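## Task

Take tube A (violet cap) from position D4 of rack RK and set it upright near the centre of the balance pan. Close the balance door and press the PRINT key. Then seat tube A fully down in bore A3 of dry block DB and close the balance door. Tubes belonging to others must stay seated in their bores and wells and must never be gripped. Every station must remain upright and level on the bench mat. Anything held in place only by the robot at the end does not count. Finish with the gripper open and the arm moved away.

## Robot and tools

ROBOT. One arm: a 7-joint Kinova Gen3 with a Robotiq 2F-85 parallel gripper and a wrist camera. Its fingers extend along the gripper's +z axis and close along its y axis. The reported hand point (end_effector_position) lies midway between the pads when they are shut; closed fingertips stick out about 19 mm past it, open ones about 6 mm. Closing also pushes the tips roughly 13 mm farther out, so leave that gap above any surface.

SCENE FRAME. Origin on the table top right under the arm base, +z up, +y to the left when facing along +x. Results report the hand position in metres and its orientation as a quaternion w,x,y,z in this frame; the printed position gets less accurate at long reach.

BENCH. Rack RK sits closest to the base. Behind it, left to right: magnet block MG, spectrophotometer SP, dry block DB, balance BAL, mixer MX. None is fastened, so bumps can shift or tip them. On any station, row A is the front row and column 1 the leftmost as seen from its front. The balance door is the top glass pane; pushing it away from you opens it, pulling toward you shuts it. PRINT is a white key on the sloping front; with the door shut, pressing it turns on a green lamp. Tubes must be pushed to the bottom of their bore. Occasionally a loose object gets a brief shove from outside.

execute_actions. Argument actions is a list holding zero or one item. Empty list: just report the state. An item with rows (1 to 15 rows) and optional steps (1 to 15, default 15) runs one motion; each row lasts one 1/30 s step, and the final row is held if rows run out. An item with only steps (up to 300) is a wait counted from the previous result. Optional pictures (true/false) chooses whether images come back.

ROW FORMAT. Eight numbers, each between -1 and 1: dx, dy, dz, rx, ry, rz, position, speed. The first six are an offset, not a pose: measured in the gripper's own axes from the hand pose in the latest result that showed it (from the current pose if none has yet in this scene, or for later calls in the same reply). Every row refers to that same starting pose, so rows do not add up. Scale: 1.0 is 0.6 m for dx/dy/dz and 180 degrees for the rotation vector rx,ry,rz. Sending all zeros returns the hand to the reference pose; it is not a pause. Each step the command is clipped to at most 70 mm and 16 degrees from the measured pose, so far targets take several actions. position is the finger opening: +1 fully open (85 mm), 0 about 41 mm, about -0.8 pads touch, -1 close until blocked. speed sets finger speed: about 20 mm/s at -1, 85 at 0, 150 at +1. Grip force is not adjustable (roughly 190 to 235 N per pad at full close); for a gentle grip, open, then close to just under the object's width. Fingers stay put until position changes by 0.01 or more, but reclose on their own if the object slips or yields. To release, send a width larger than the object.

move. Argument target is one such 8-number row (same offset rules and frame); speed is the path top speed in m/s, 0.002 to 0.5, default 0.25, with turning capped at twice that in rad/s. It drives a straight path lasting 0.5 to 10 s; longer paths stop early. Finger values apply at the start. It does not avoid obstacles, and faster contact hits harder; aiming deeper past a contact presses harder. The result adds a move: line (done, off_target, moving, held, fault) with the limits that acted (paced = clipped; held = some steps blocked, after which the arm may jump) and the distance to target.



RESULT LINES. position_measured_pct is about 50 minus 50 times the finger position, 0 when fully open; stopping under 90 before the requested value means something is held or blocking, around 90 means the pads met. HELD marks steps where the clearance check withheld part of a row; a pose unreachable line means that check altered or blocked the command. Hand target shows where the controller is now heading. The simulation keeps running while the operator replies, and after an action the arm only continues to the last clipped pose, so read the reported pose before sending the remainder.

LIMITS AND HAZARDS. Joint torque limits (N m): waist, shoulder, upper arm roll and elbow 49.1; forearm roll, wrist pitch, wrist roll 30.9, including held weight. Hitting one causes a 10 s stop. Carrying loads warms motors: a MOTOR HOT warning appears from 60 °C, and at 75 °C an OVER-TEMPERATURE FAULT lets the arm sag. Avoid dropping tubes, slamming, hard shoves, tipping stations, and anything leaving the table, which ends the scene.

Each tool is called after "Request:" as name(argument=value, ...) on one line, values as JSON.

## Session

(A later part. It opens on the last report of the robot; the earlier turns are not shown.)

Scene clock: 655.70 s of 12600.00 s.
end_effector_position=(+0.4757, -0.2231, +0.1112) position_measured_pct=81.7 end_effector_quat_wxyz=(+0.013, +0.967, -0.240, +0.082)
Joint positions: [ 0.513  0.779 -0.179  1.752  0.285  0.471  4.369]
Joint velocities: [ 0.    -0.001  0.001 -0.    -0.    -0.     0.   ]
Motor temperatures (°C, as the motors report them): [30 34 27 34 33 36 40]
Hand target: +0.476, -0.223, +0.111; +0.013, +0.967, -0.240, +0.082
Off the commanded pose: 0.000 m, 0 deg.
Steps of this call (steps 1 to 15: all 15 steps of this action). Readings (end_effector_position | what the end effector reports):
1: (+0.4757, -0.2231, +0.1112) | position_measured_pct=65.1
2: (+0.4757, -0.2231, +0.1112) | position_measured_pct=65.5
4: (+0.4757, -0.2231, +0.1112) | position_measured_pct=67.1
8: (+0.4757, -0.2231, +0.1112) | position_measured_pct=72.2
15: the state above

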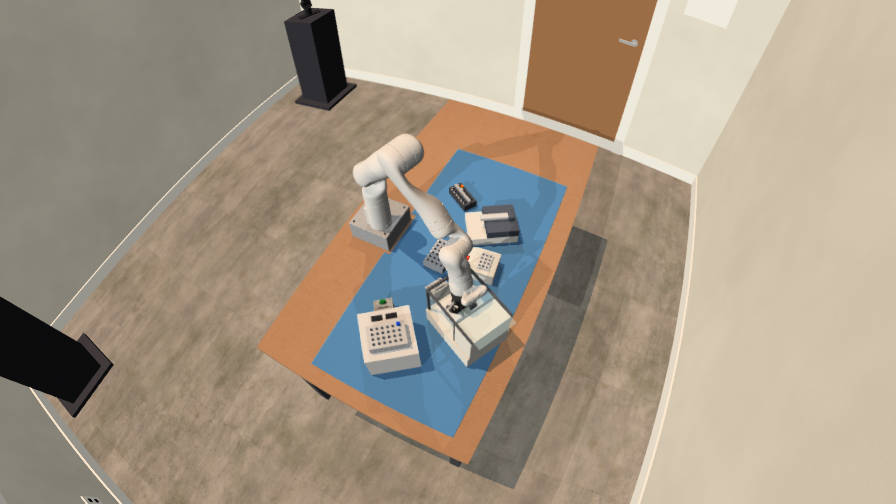

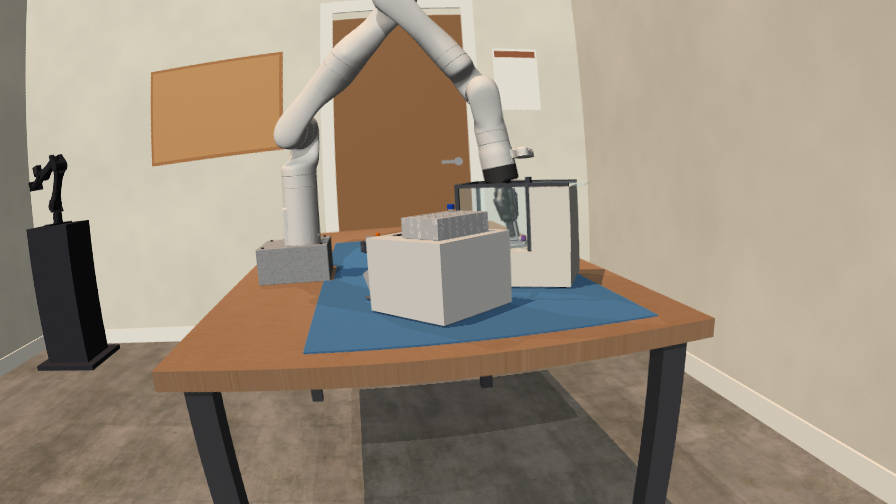

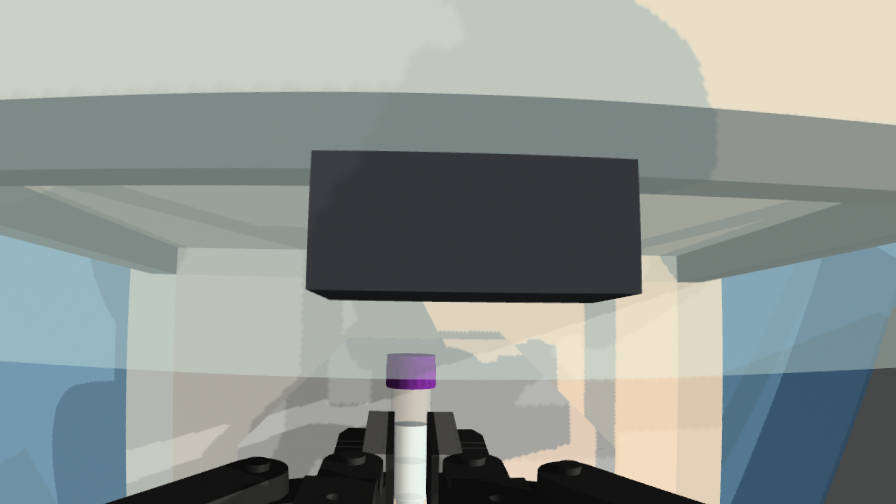

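Request:
move(target=[-0.04,0,-0.012,0,0,0,-0.7,-0.7], speed=0.015)

Scene clock: 660.83 s of 12600.00 s.
end_effector_position=(+0.4537, -0.2117, +0.1142) position_measured_pct=82.9 end_effector_quat_wxyz=(+0.013, +0.967, -0.240, +0.082)
Joint positions: [ 0.506  0.738 -0.169  1.84   0.29   0.422  4.352]
Joint velocities: [-0.001 -0.003  0.     0.001  0.002 -0.002 -0.001]
Motor temperatures (°C, as the motors report them): [30 34 27 34 33 36 40]
Hand target: +0.454, -0.212, +0.114; +0.013, +0.967, -0.240, +0.082
Off the commanded pose: 0.000 m, 0 deg.
move: done

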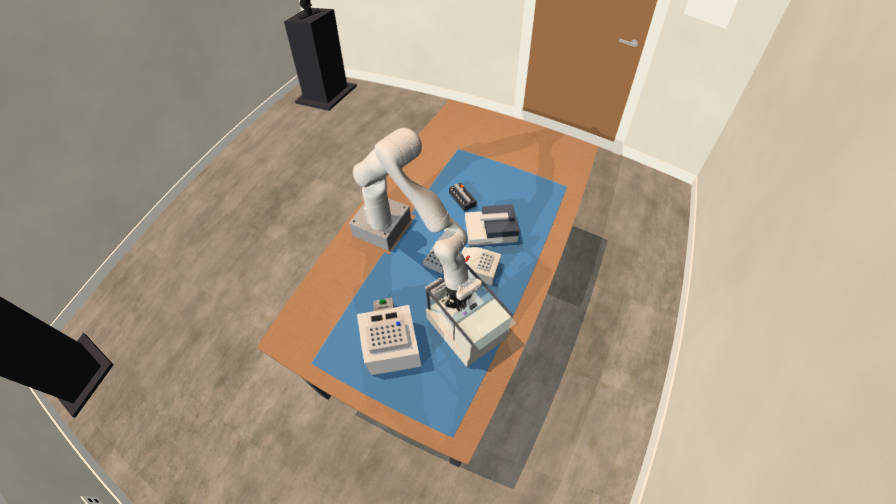

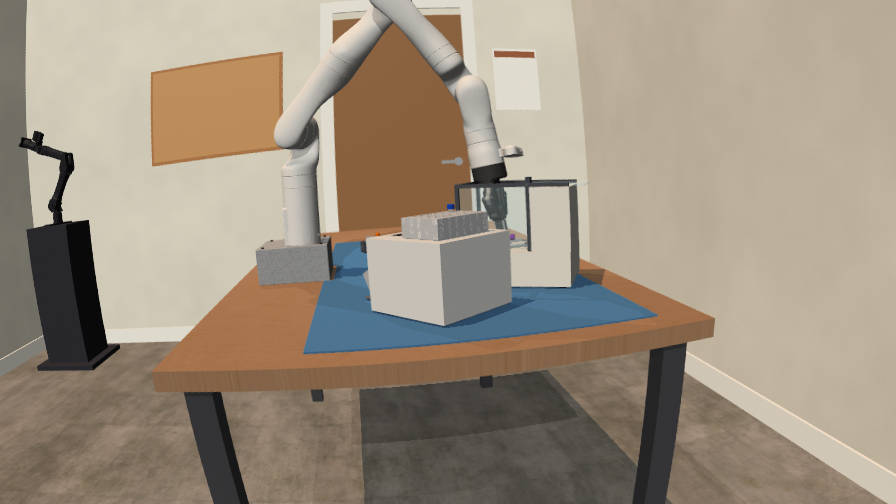

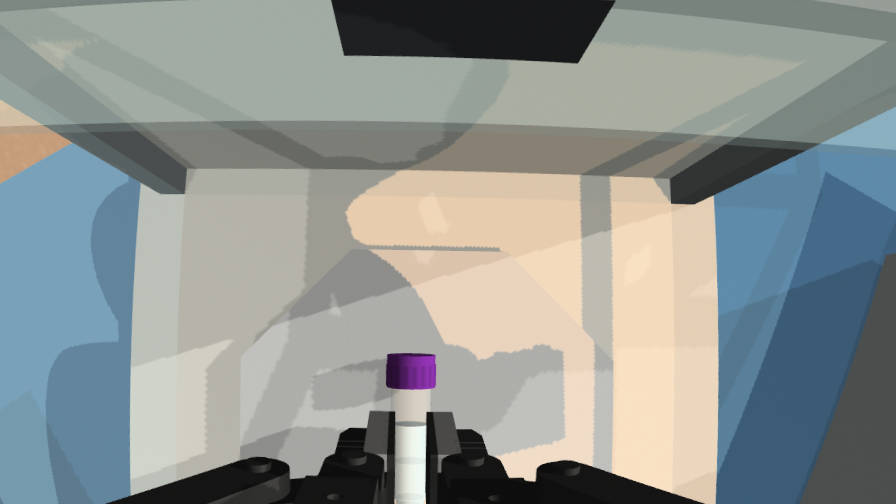

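Request:
move(target=[0,0,0.005,0,0,0,-0.7,-0.7], speed=0.01)

Request:
execute_actions(actions=[{"rows":[[0,0,0,0,0,0,-0.3,0]],"steps":12}], pictures=false)

Request:
move(target=[0.005,0,-0.004,0,-0.056,0,-0.3,0], speed=0.02)

Scene clock: 689.73 s of 12600.00 s.
end_effector_position=(+0.4541, -0.2119, +0.1114) position_measured_pct=82.9 end_effector_quat_wxyz=(+0.013, +0.967, -0.240, +0.082)
Joint positions: [ 0.504  0.745 -0.167  1.84   0.291  0.416  4.351]
Joint velocities: [-0.     0.002 -0.002 -0.001 -0.    -0.003 -0.   ]
Motor temperatures (°C, as the motors report them): [30 35 27 34 33 36 40]
Hand target: +0.454, -0.212, +0.111; +0.013, +0.967, -0.240, +0.082
Off the commanded pose: 0.000 m, 0 deg.
move: done

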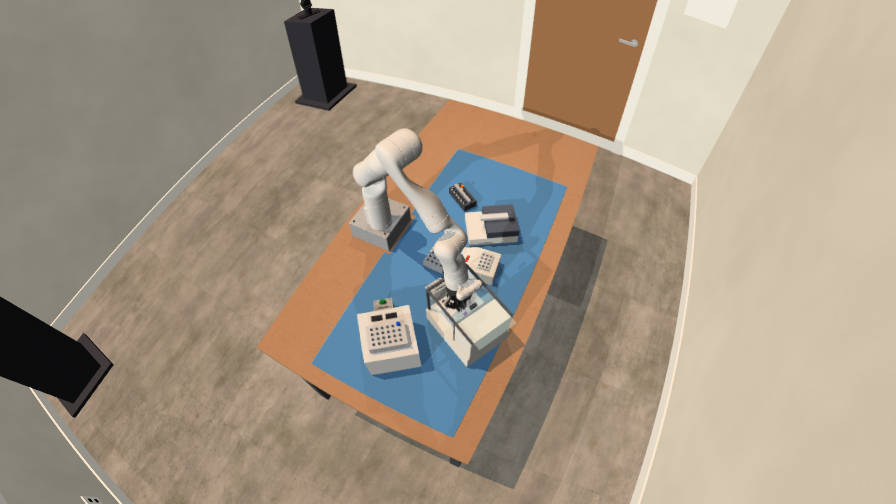

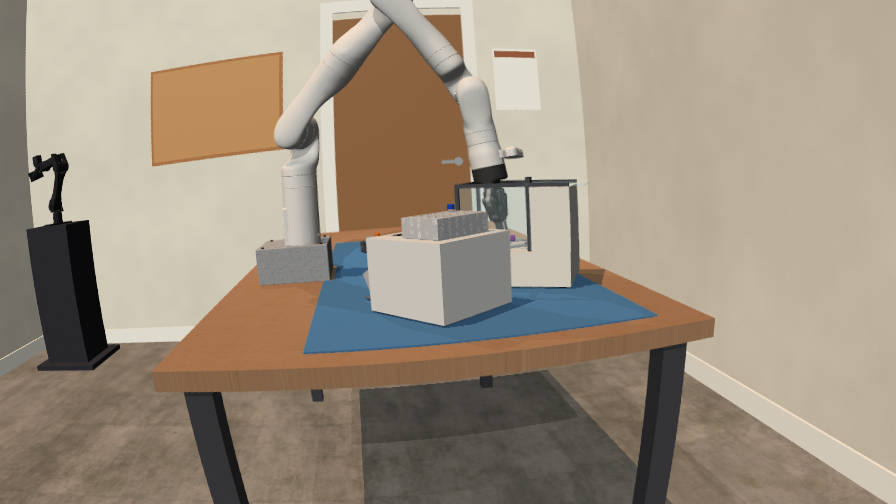

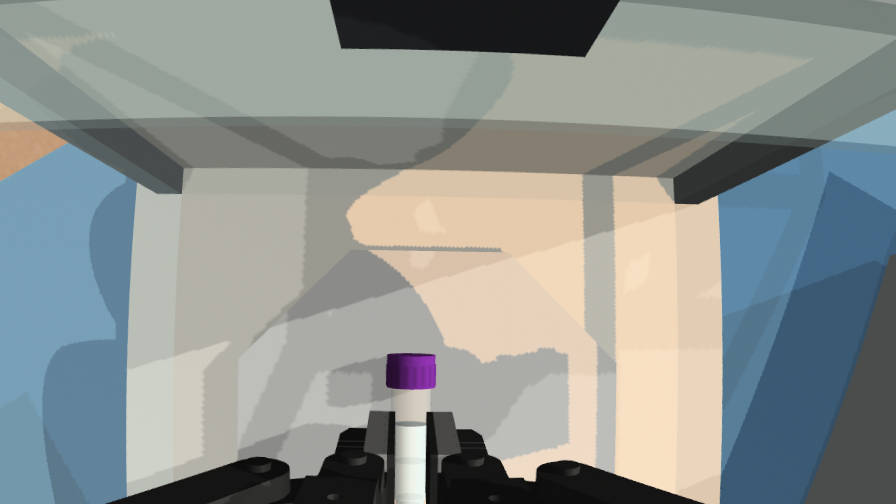

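Scene clock: 690.13 s of 12600.00 s.
end_effector_position=(+0.4541, -0.2119, +0.1114) position_measured_pct=65.5 end_effector_quat_wxyz=(+0.013, +0.967, -0.240, +0.082)
Joint positions: [ 0.504  0.745 -0.167  1.84   0.291  0.416  4.351]
Joint velocities: [-0.    -0.    -0.003  0.002 -0.     0.001 -0.   ]
Motor temperatures (°C, as the motors report them): [30 35 27 34 33 36 40]
Hand target: +0.454, -0.212, +0.111; +0.013, +0.967, -0.240, +0.082
Off the commanded pose: 0.000 m, 0 deg.
Steps of this call (steps 1 to 12: all 12 steps of this action). Readings (end_effector_position | what the end effector reports):
1: (+0.4541, -0.2119, +0.1113) | position_measured_pct=82.9
2: (+0.4541, -0.2119, +0.1114) | position_measured_pct=82.5
4: (+0.4541, -0.2119, +0.1114) | position_measured_pct=78.6
8: (+0.4541, -0.2119, +0.1114) | position_measured_pct=67.9
12: the state above

Scene clock: 695.00 s of 12600.00 s.
end_effector_position=(+0.4565, -0.2130, +0.1144) position_measured_pct=65.1 end_effector_quat_wxyz=(-0.008, +0.971, -0.240, -0.004)
Joint positions: [ 0.546  0.818 -0.233  1.625  0.231  0.738  4.431]
Joint velocities: [ 0.     0.003 -0.002 -0.004 -0.     0.005  0.002]
Motor temperatures (°C, as the motors report them): [30 35 27 34 33 36 40]
Hand target: +0.456, -0.213, +0.114; -0.008, +0.971, -0.240, -0.004
Off the commanded pose: 0.000 m, 0 deg.
move: done

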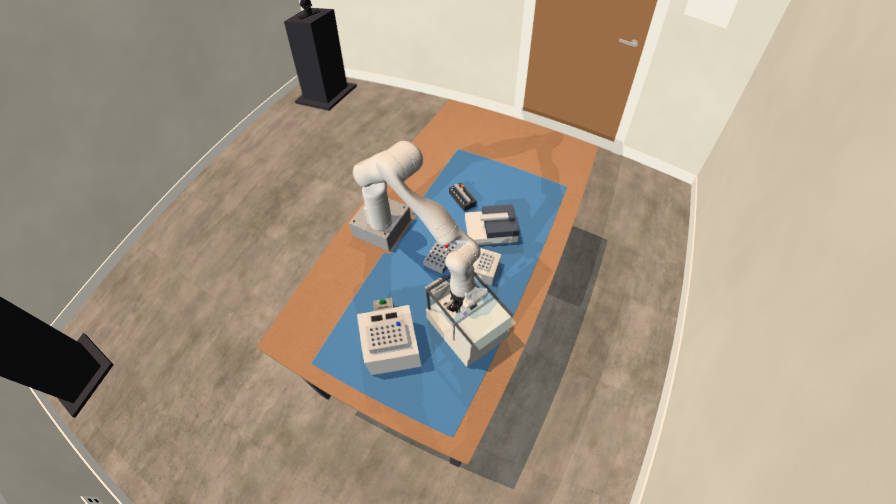

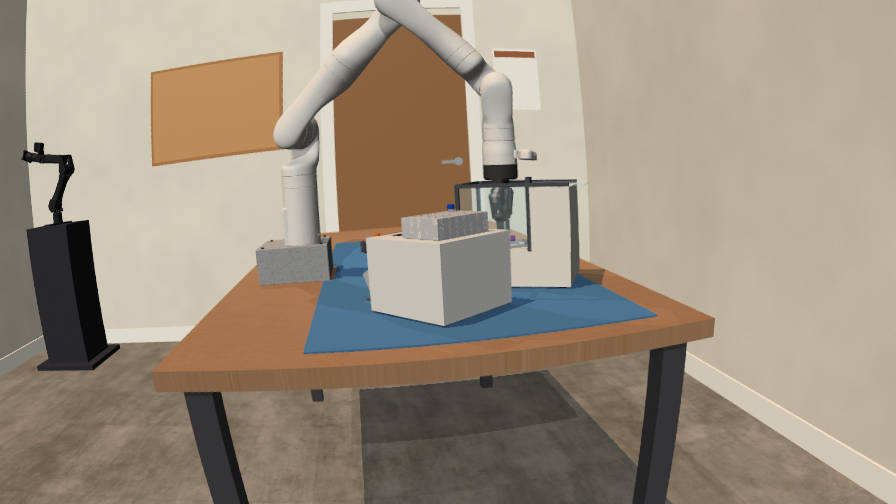

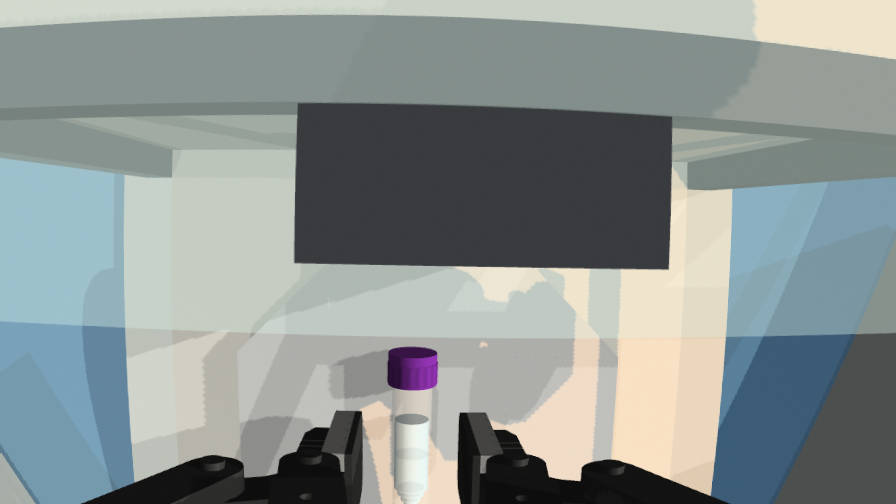

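Request:
move(target=[0,0,0.007,0,0,0,-0.3,0], speed=0.01)

Request:
execute_actions(actions=[{"rows":[[0,0,0,0,0,0,-0.72,-0.5]],"steps":15}], pictures=false)

Request:
move(target=[0,0,-0.02,0,0,0,-0.72,-0.5], speed=0.02)

Scene clock: 700.87 s of 12600.00 s.
end_effector_position=(+0.4565, -0.2129, +0.1103) position_measured_pct=65.1 end_effector_quat_wxyz=(-0.008, +0.971, -0.240, -0.004)
Joint positions: [ 0.545  0.825 -0.231  1.627  0.234  0.729  4.429]
Joint velocities: [-0.     0.002  0.001  0.    -0.001 -0.003 -0.001]
Motor temperatures (°C, as the motors report them): [30 35 27 34 33 36 40]
Hand target: +0.456, -0.213, +0.110; -0.008, +0.971, -0.240, -0.004
Off the commanded pose: 0.000 m, 0 deg.
move: done

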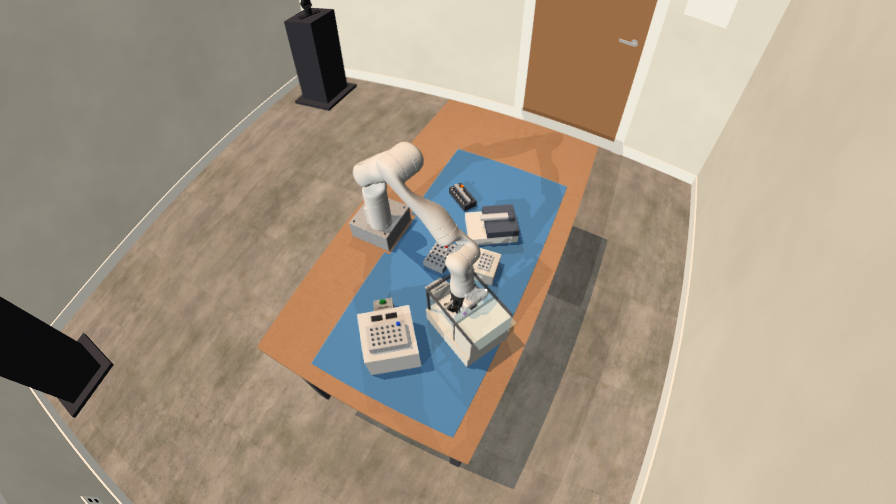

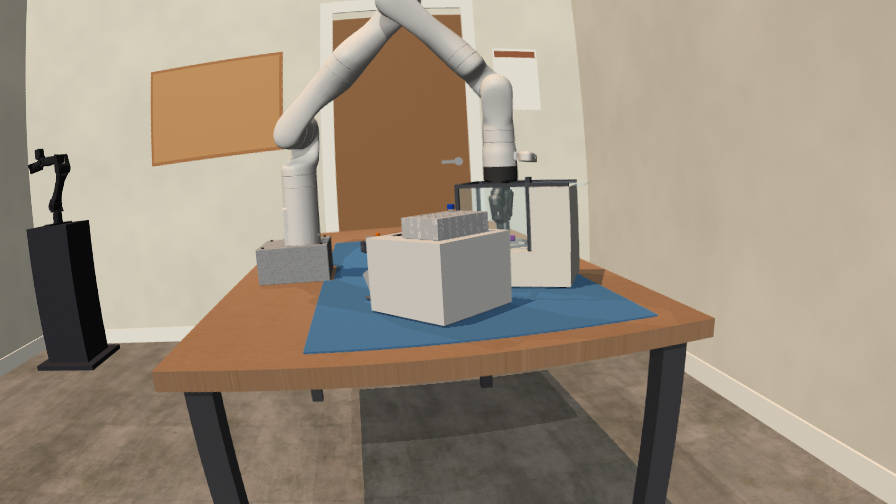

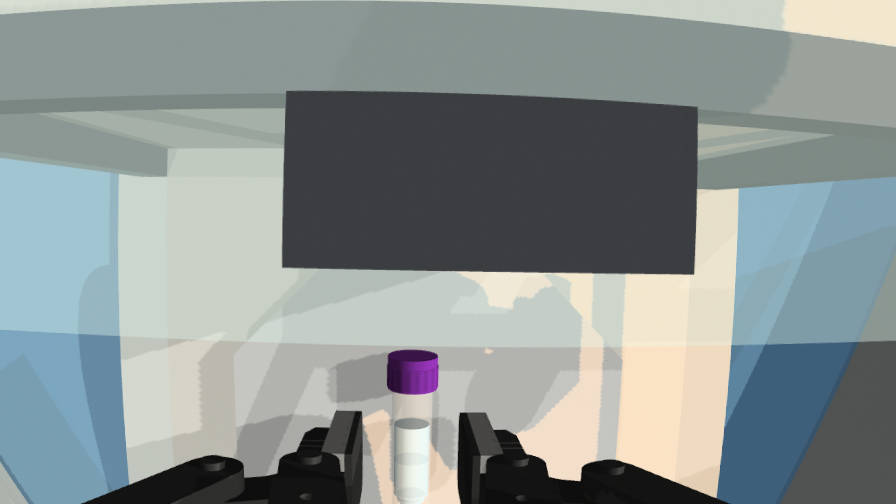

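Scene clock: 701.37 s of 12600.00 s.
end_effector_position=(+0.4565, -0.2129, +0.1104) position_measured_pct=82.9 end_effector_quat_wxyz=(-0.008, +0.971, -0.240, -0.003)
Joint positions: [ 0.545  0.825 -0.231  1.627  0.234  0.729  4.429]
Joint velocities: [ 0.    -0.    -0.001 -0.001 -0.001 -0.002  0.   ]
Motor temperatures (°C, as the motors report them): [30 35 27 34 33 36 40]
Hand target: +0.456, -0.213, +0.110; -0.008, +0.971, -0.240, -0.004
Off the commanded pose: 0.000 m, 0 deg.
Steps of this call (steps 1 to 15: all 15 steps of this action). Readings (end_effector_position | what the end effector reports):
1: (+0.4565, -0.2129, +0.1103) | position_measured_pct=65.1
2: (+0.4565, -0.2129, +0.1103) | position_measured_pct=65.5
4: (+0.4565, -0.2129, +0.1103) | position_measured_pct=67.9
8: (+0.4565, -0.2129, +0.1103) | position_measured_pct=75.0
15: the state above

Scene clock: 702.43 s of 12600.00 s.
end_effector_position=(+0.4565, -0.2131, +0.1221) position_measured_pct=82.9 end_effector_quat_wxyz=(-0.008, +0.971, -0.240, -0.004)
Joint positions: [ 0.549  0.804 -0.236  1.622  0.228  0.755  4.434]
Joint velocities: [ 0.001 -0.004  0.    -0.001 -0.001  0.006  0.001]
Motor temperatures (°C, as the motors report them): [30 35 27 34 33 36 40]
Hand target: +0.457, -0.213, +0.122; -0.008, +0.971, -0.240, -0.003
Off the commanded pose: 0.000 m, 0 deg.
move: done

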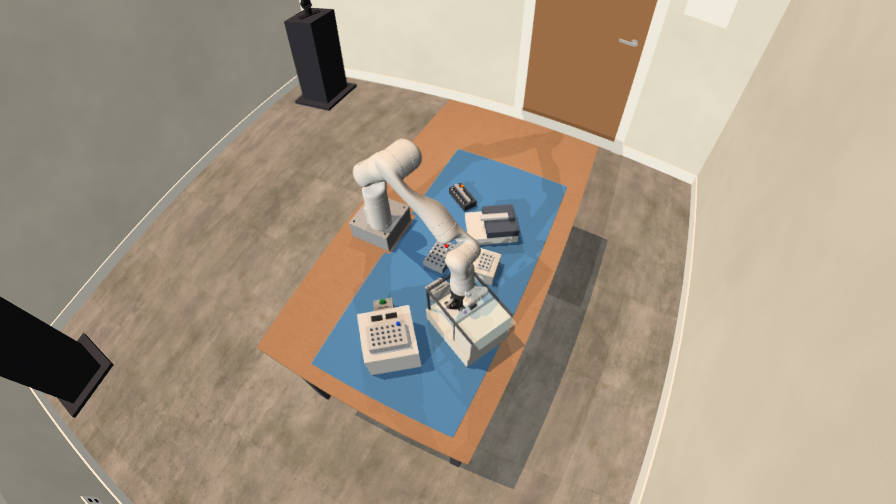

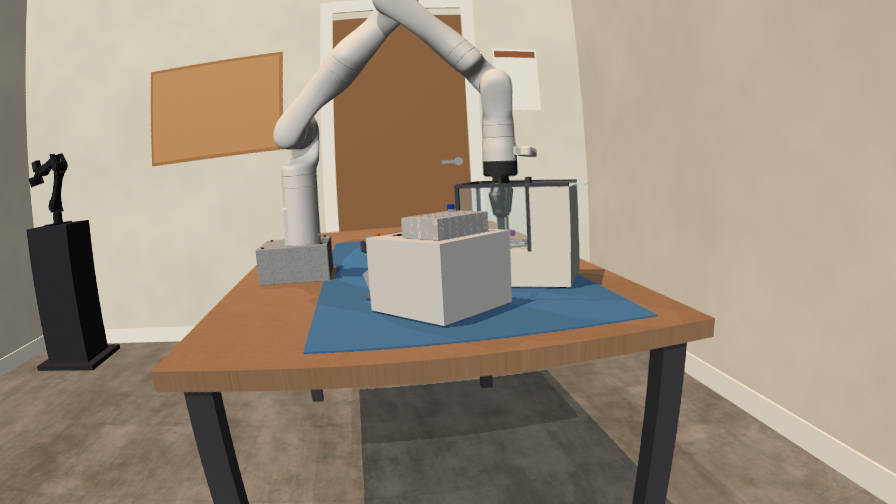

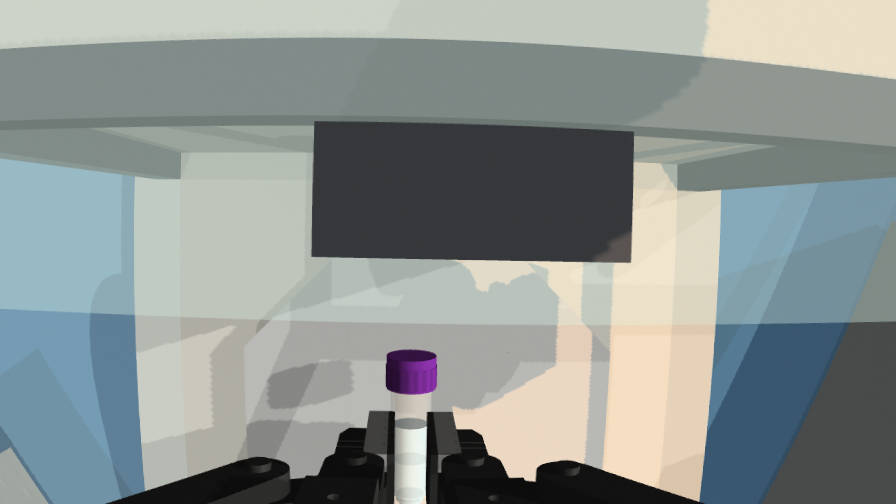

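Request:
move(target=[-0.015,0,-0.34,0,0,0,-0.72,-0.5], speed=0.08)

Scene clock: 709.00 s of 12600.00 s.
end_effector_position=(+0.4488, -0.2120, +0.3259) position_measured_pct=82.9 end_effector_quat_wxyz=(-0.008, +0.971, -0.240, -0.004)
Joint positions: [ 0.585  0.52  -0.289  1.398  0.134  1.255  4.509]
Joint velocities: [ 0.    -0.001  0.    -0.002 -0.001  0.001  0.001]
Motor temperatures (°C, as the motors report them): [30 35 27 34 33 36 40]
Hand target: +0.449, -0.212, +0.326; -0.008, +0.971, -0.240, -0.004
Off the commanded pose: 0.001 m, 0 deg.
move: done

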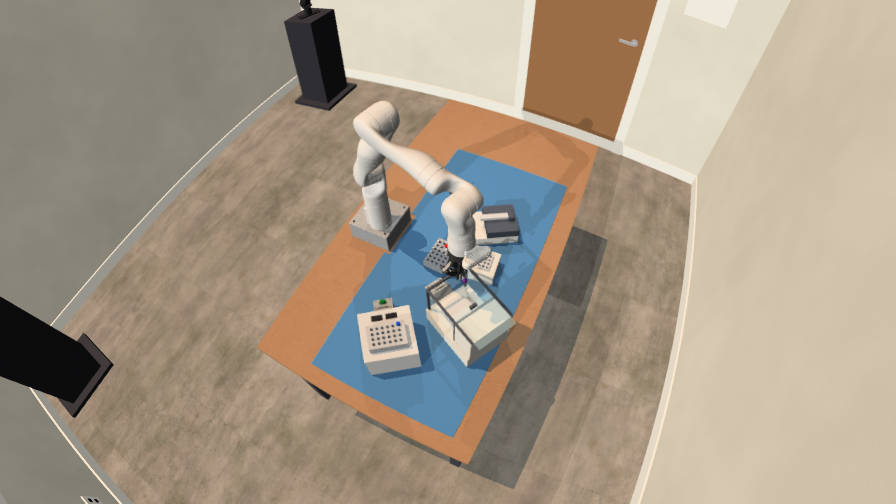

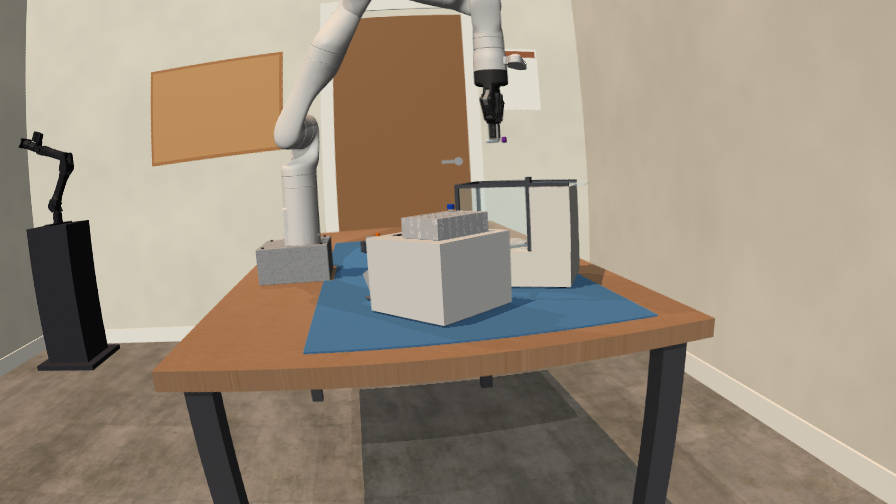

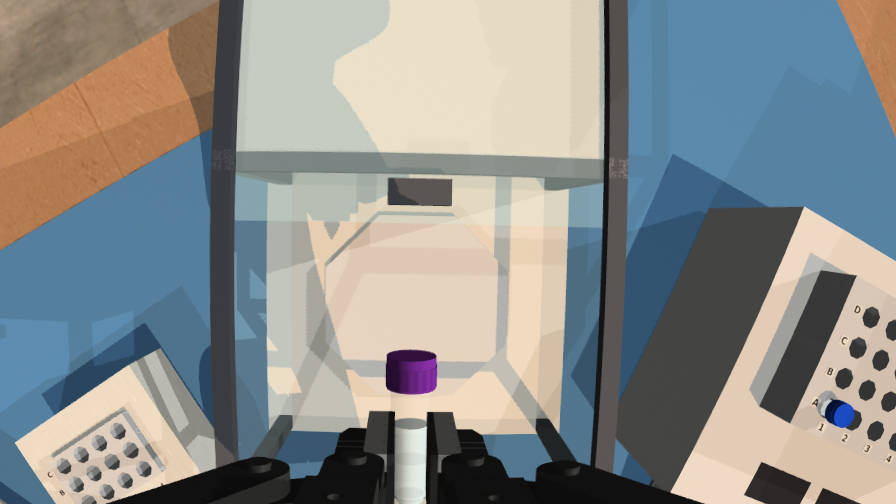

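Request:
move(target=[0.0325,-0.228,0.01,0,0,0.3456,-0.72,-0.5], speed=0.12)

Request:
move(target=[0,0,0,0,0.5,0,-0.72,-0.5], speed=0.15)

Scene clock: 742.20 s of 12600.00 s.
end_effector_position=(+0.5293, -0.1003, +0.3218) position_measured_pct=82.9 end_effector_quat_wxyz=(-0.005, +0.707, -0.707, -0.007)
Joint positions: [ 0.187  0.607 -0.052  1.246  0.013  1.298  3.275]
Joint velocities: [-0.005  0.002 -0.    -0.003  0.001 -0.    -0.009]
Motor temperatures (°C, as the motors report them): [30 35 27 34 33 36 40]
Hand target: +0.529, -0.100, +0.322; -0.005, +0.707, -0.707, -0.007
Off the commanded pose: 0.001 m, 0 deg.
move: done

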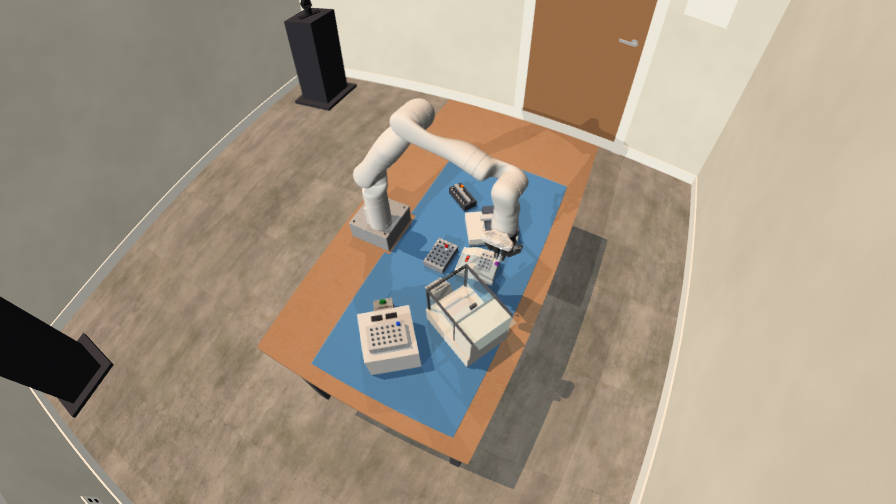

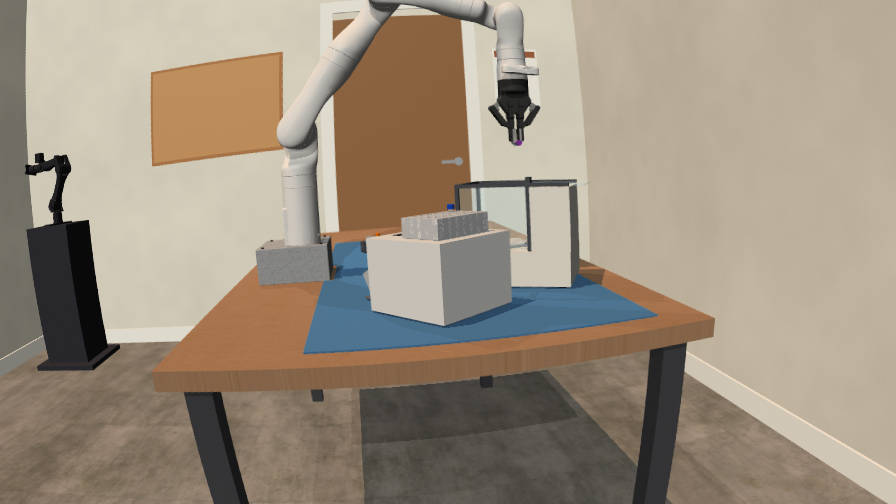

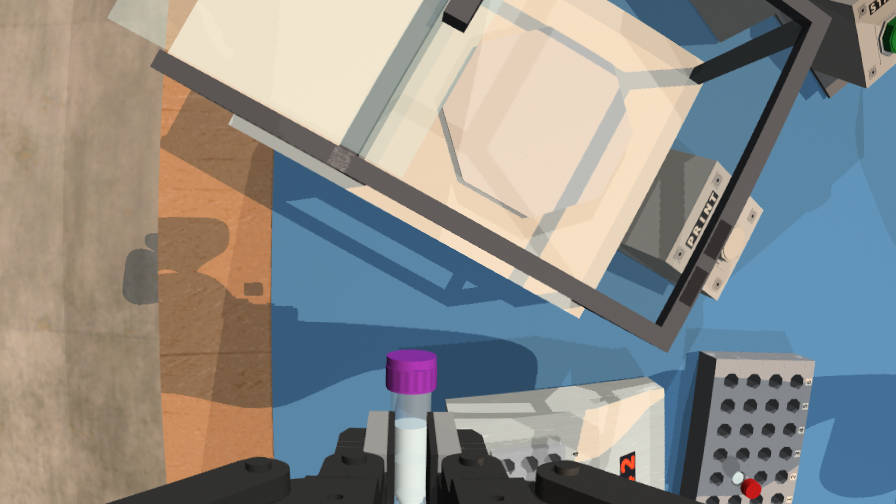

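Scene clock: 747.80 s of 12600.00 s.
end_effector_position=(+0.5293, -0.1011, +0.3227) position_measured_pct=82.9 end_effector_quat_wxyz=(+0.495, +0.504, -0.504, +0.497)
Joint positions: [-0.654  1.138  0.456  1.392  0.954  1.543  2.328]
Joint velocities: [-0.001  0.009  0.    -0.     0.002  0.004 -0.002]
Motor temperatures (°C, as the motors report them): [30 35 27 34 33 36 40]
Hand target: +0.529, -0.101, +0.322; +0.496, +0.503, -0.504, +0.497
Off the commanded pose: 0.001 m, 0 deg.
move: done

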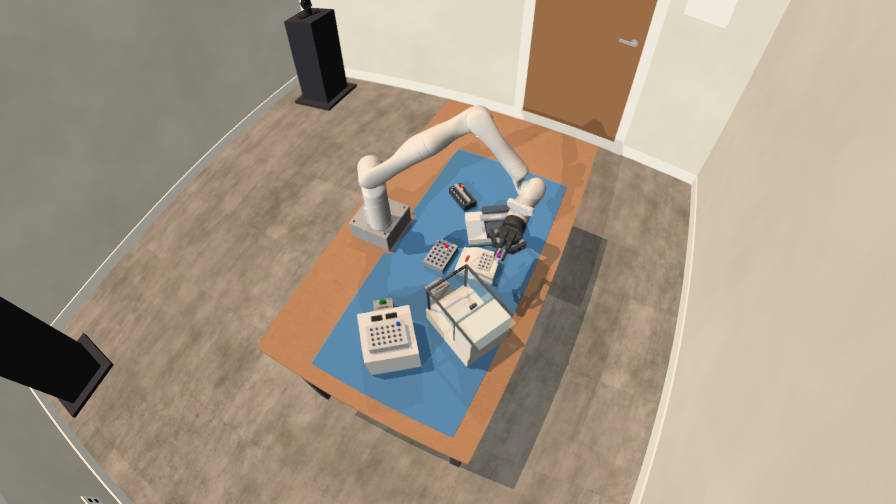

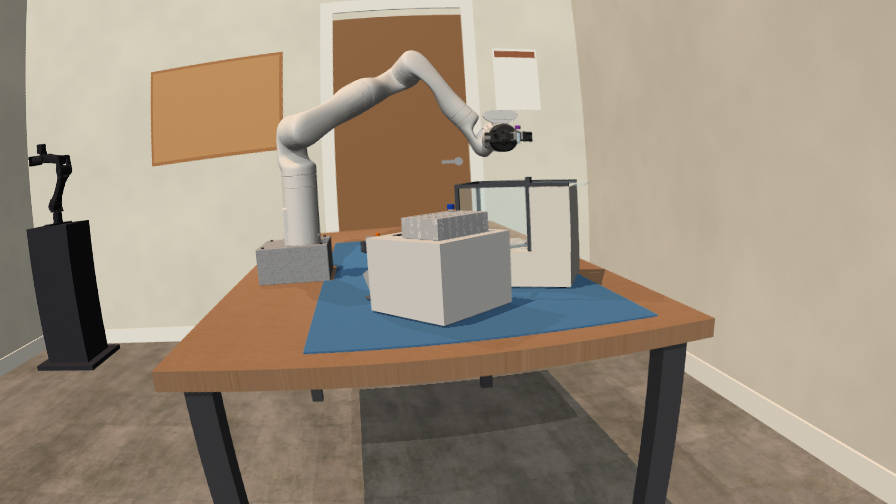

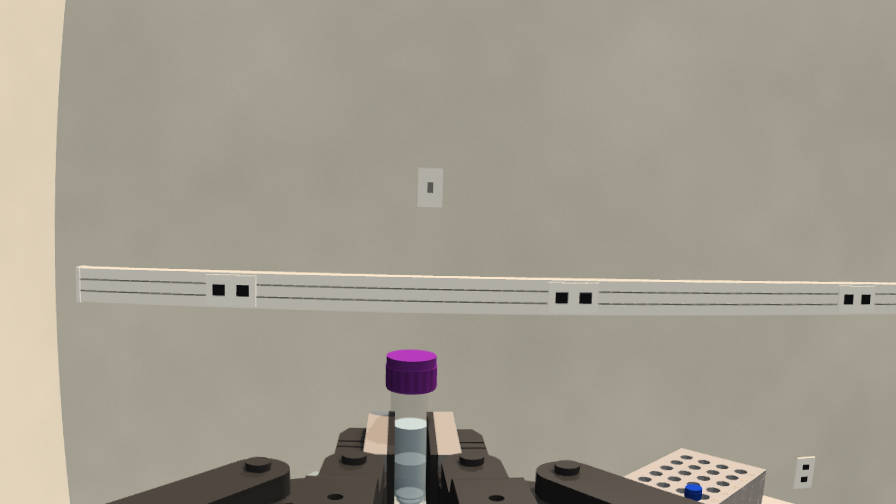

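Request:
move(target=[-0.088,-0.0165,0.137,0,0,0,-0.72,-0.5], speed=0.06)

Scene clock: 755.43 s of 12600.00 s.
end_effector_position=(+0.5395, -0.1821, +0.2687) position_measured_pct=82.9 end_effector_quat_wxyz=(+0.495, +0.503, -0.504, +0.497)
Joint positions: [-0.53   1.233  0.475  1.426  1.014  1.387  2.226]
Joint velocities: [ 0.003  0.003  0.    -0.002  0.    -0.002 -0.001]
Motor temperatures (°C, as the motors report them): [30 35 27 34 33 36 40]
Hand target: +0.539, -0.182, +0.269; +0.495, +0.503, -0.504, +0.497
Off the commanded pose: 0.000 m, 0 deg.
move: done

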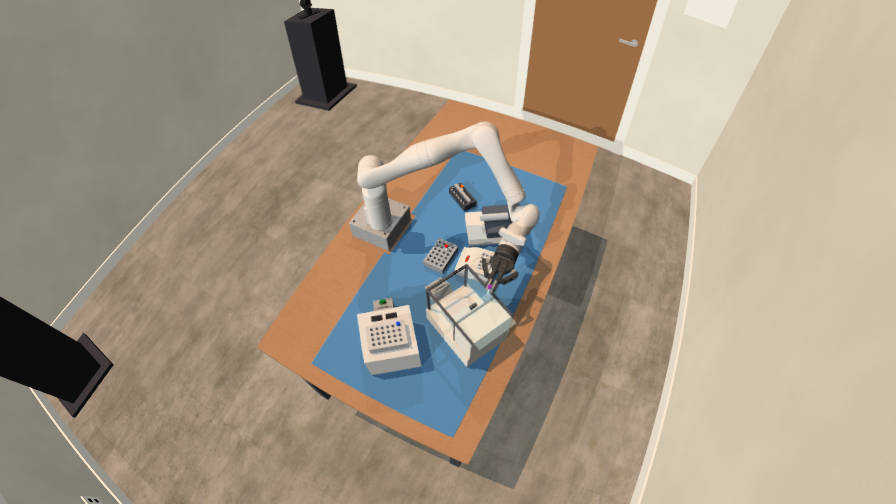

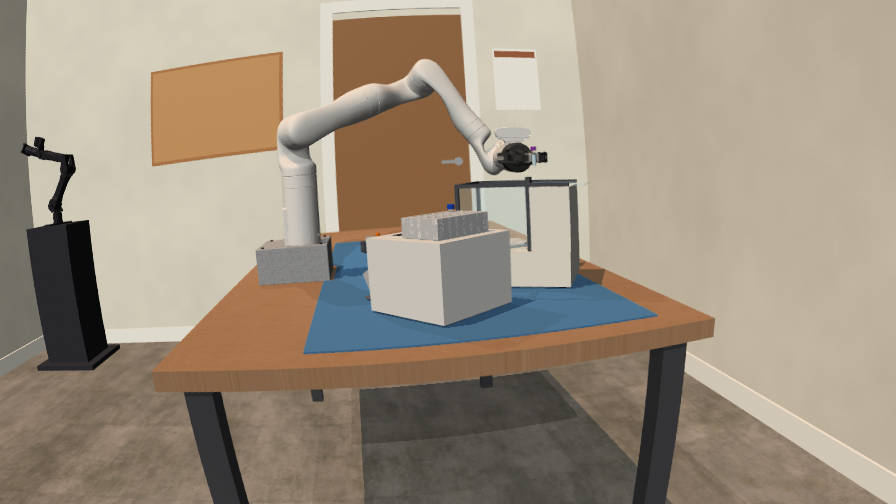

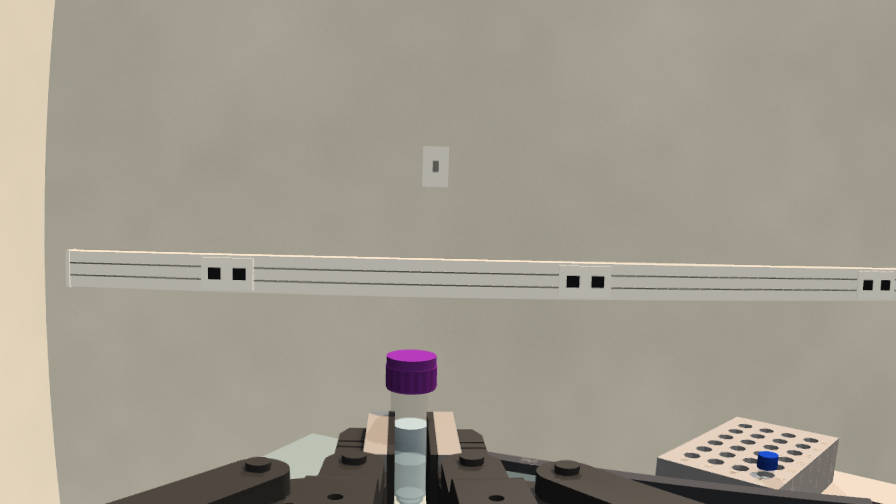

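Request:
zoom_image(camera="cam_high", region=[410,220,550,370])

Region (410, 220, 550, 370) of cam_high's 896x504 image, scaled by 3.360, with more detail than that image has; it fills the left 470 columns of this view, and the rest is white.

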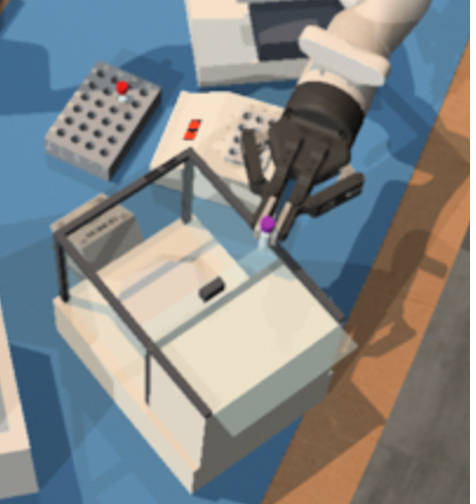

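Request:
move(target=[-0.04,0,0.02,0,0,0,-0.72,-0.5], speed=0.03)

Request:
zoom_image(camera="cam_low", region=[440,110,640,260])

Scene clock: 764.50 s of 12600.00 s.
end_effector_position=(+0.5396, -0.1936, +0.2448) position_measured_pct=82.9 end_effector_quat_wxyz=(+0.495, +0.503, -0.504, +0.497)
Joint positions: [-0.509  1.28   0.471  1.416  1.017  1.363  2.192]
Joint velocities: [ 0.002  0.004  0.    -0.002 -0.    -0.001 -0.001]
Motor temperatures (°C, as the motors report them): [30 35 27 34 33 36 40]
Hand target: +0.540, -0.194, +0.245; +0.495, +0.503, -0.504, +0.497
Off the commanded pose: 0.000 m, 0 deg.
move: done

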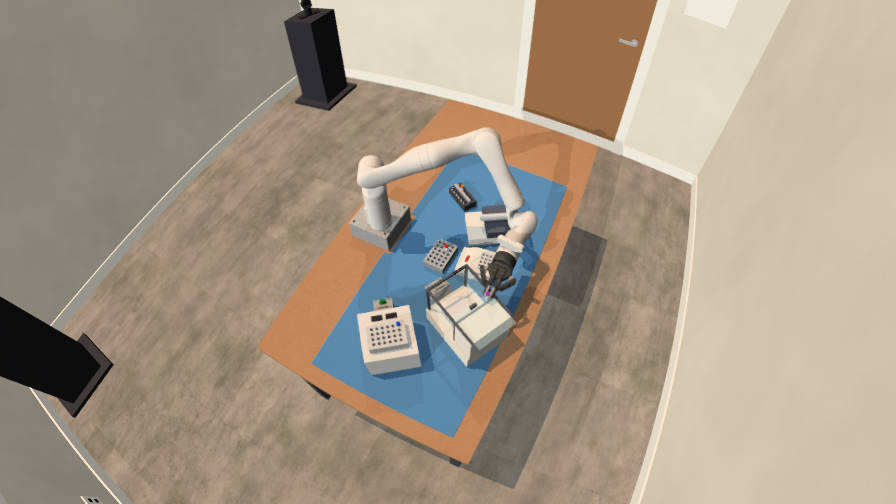

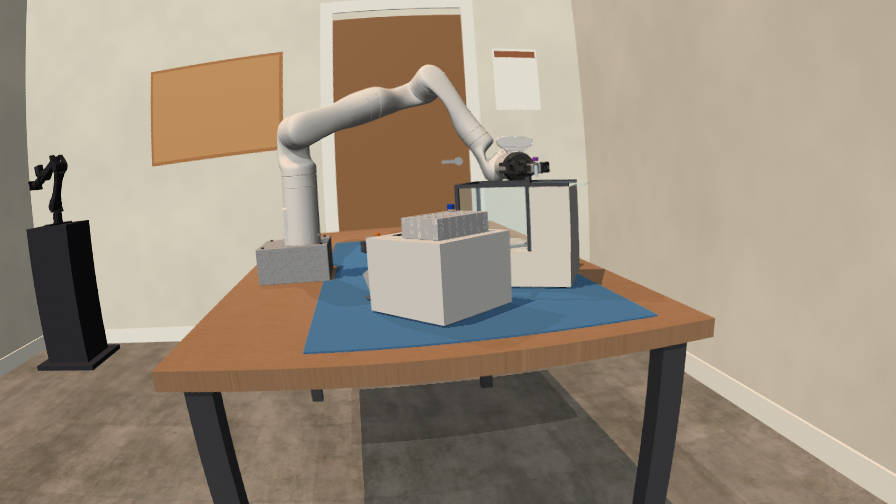

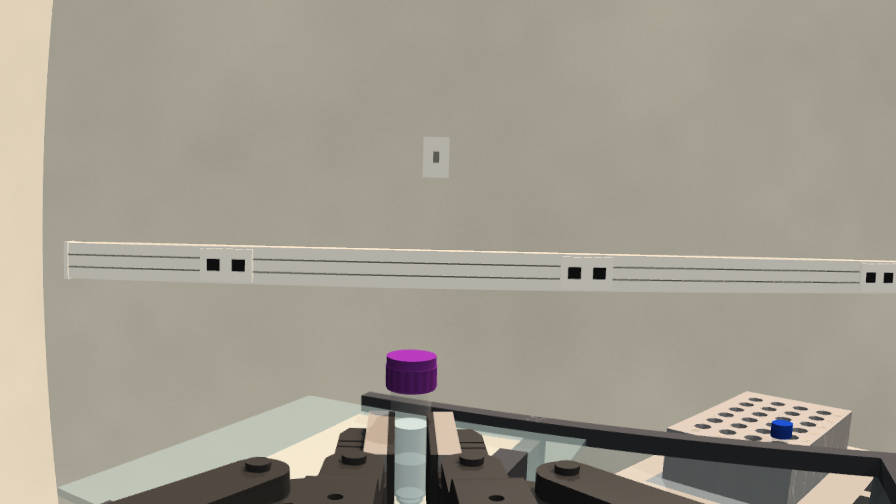

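Region (440, 110, 640, 260) of cam_low's 896x504 image, scaled by 2.520, with more detail than that image has; it fills the top 378 rows of this view, and the rest is white.

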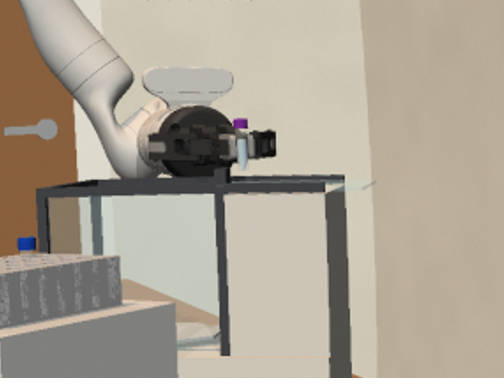

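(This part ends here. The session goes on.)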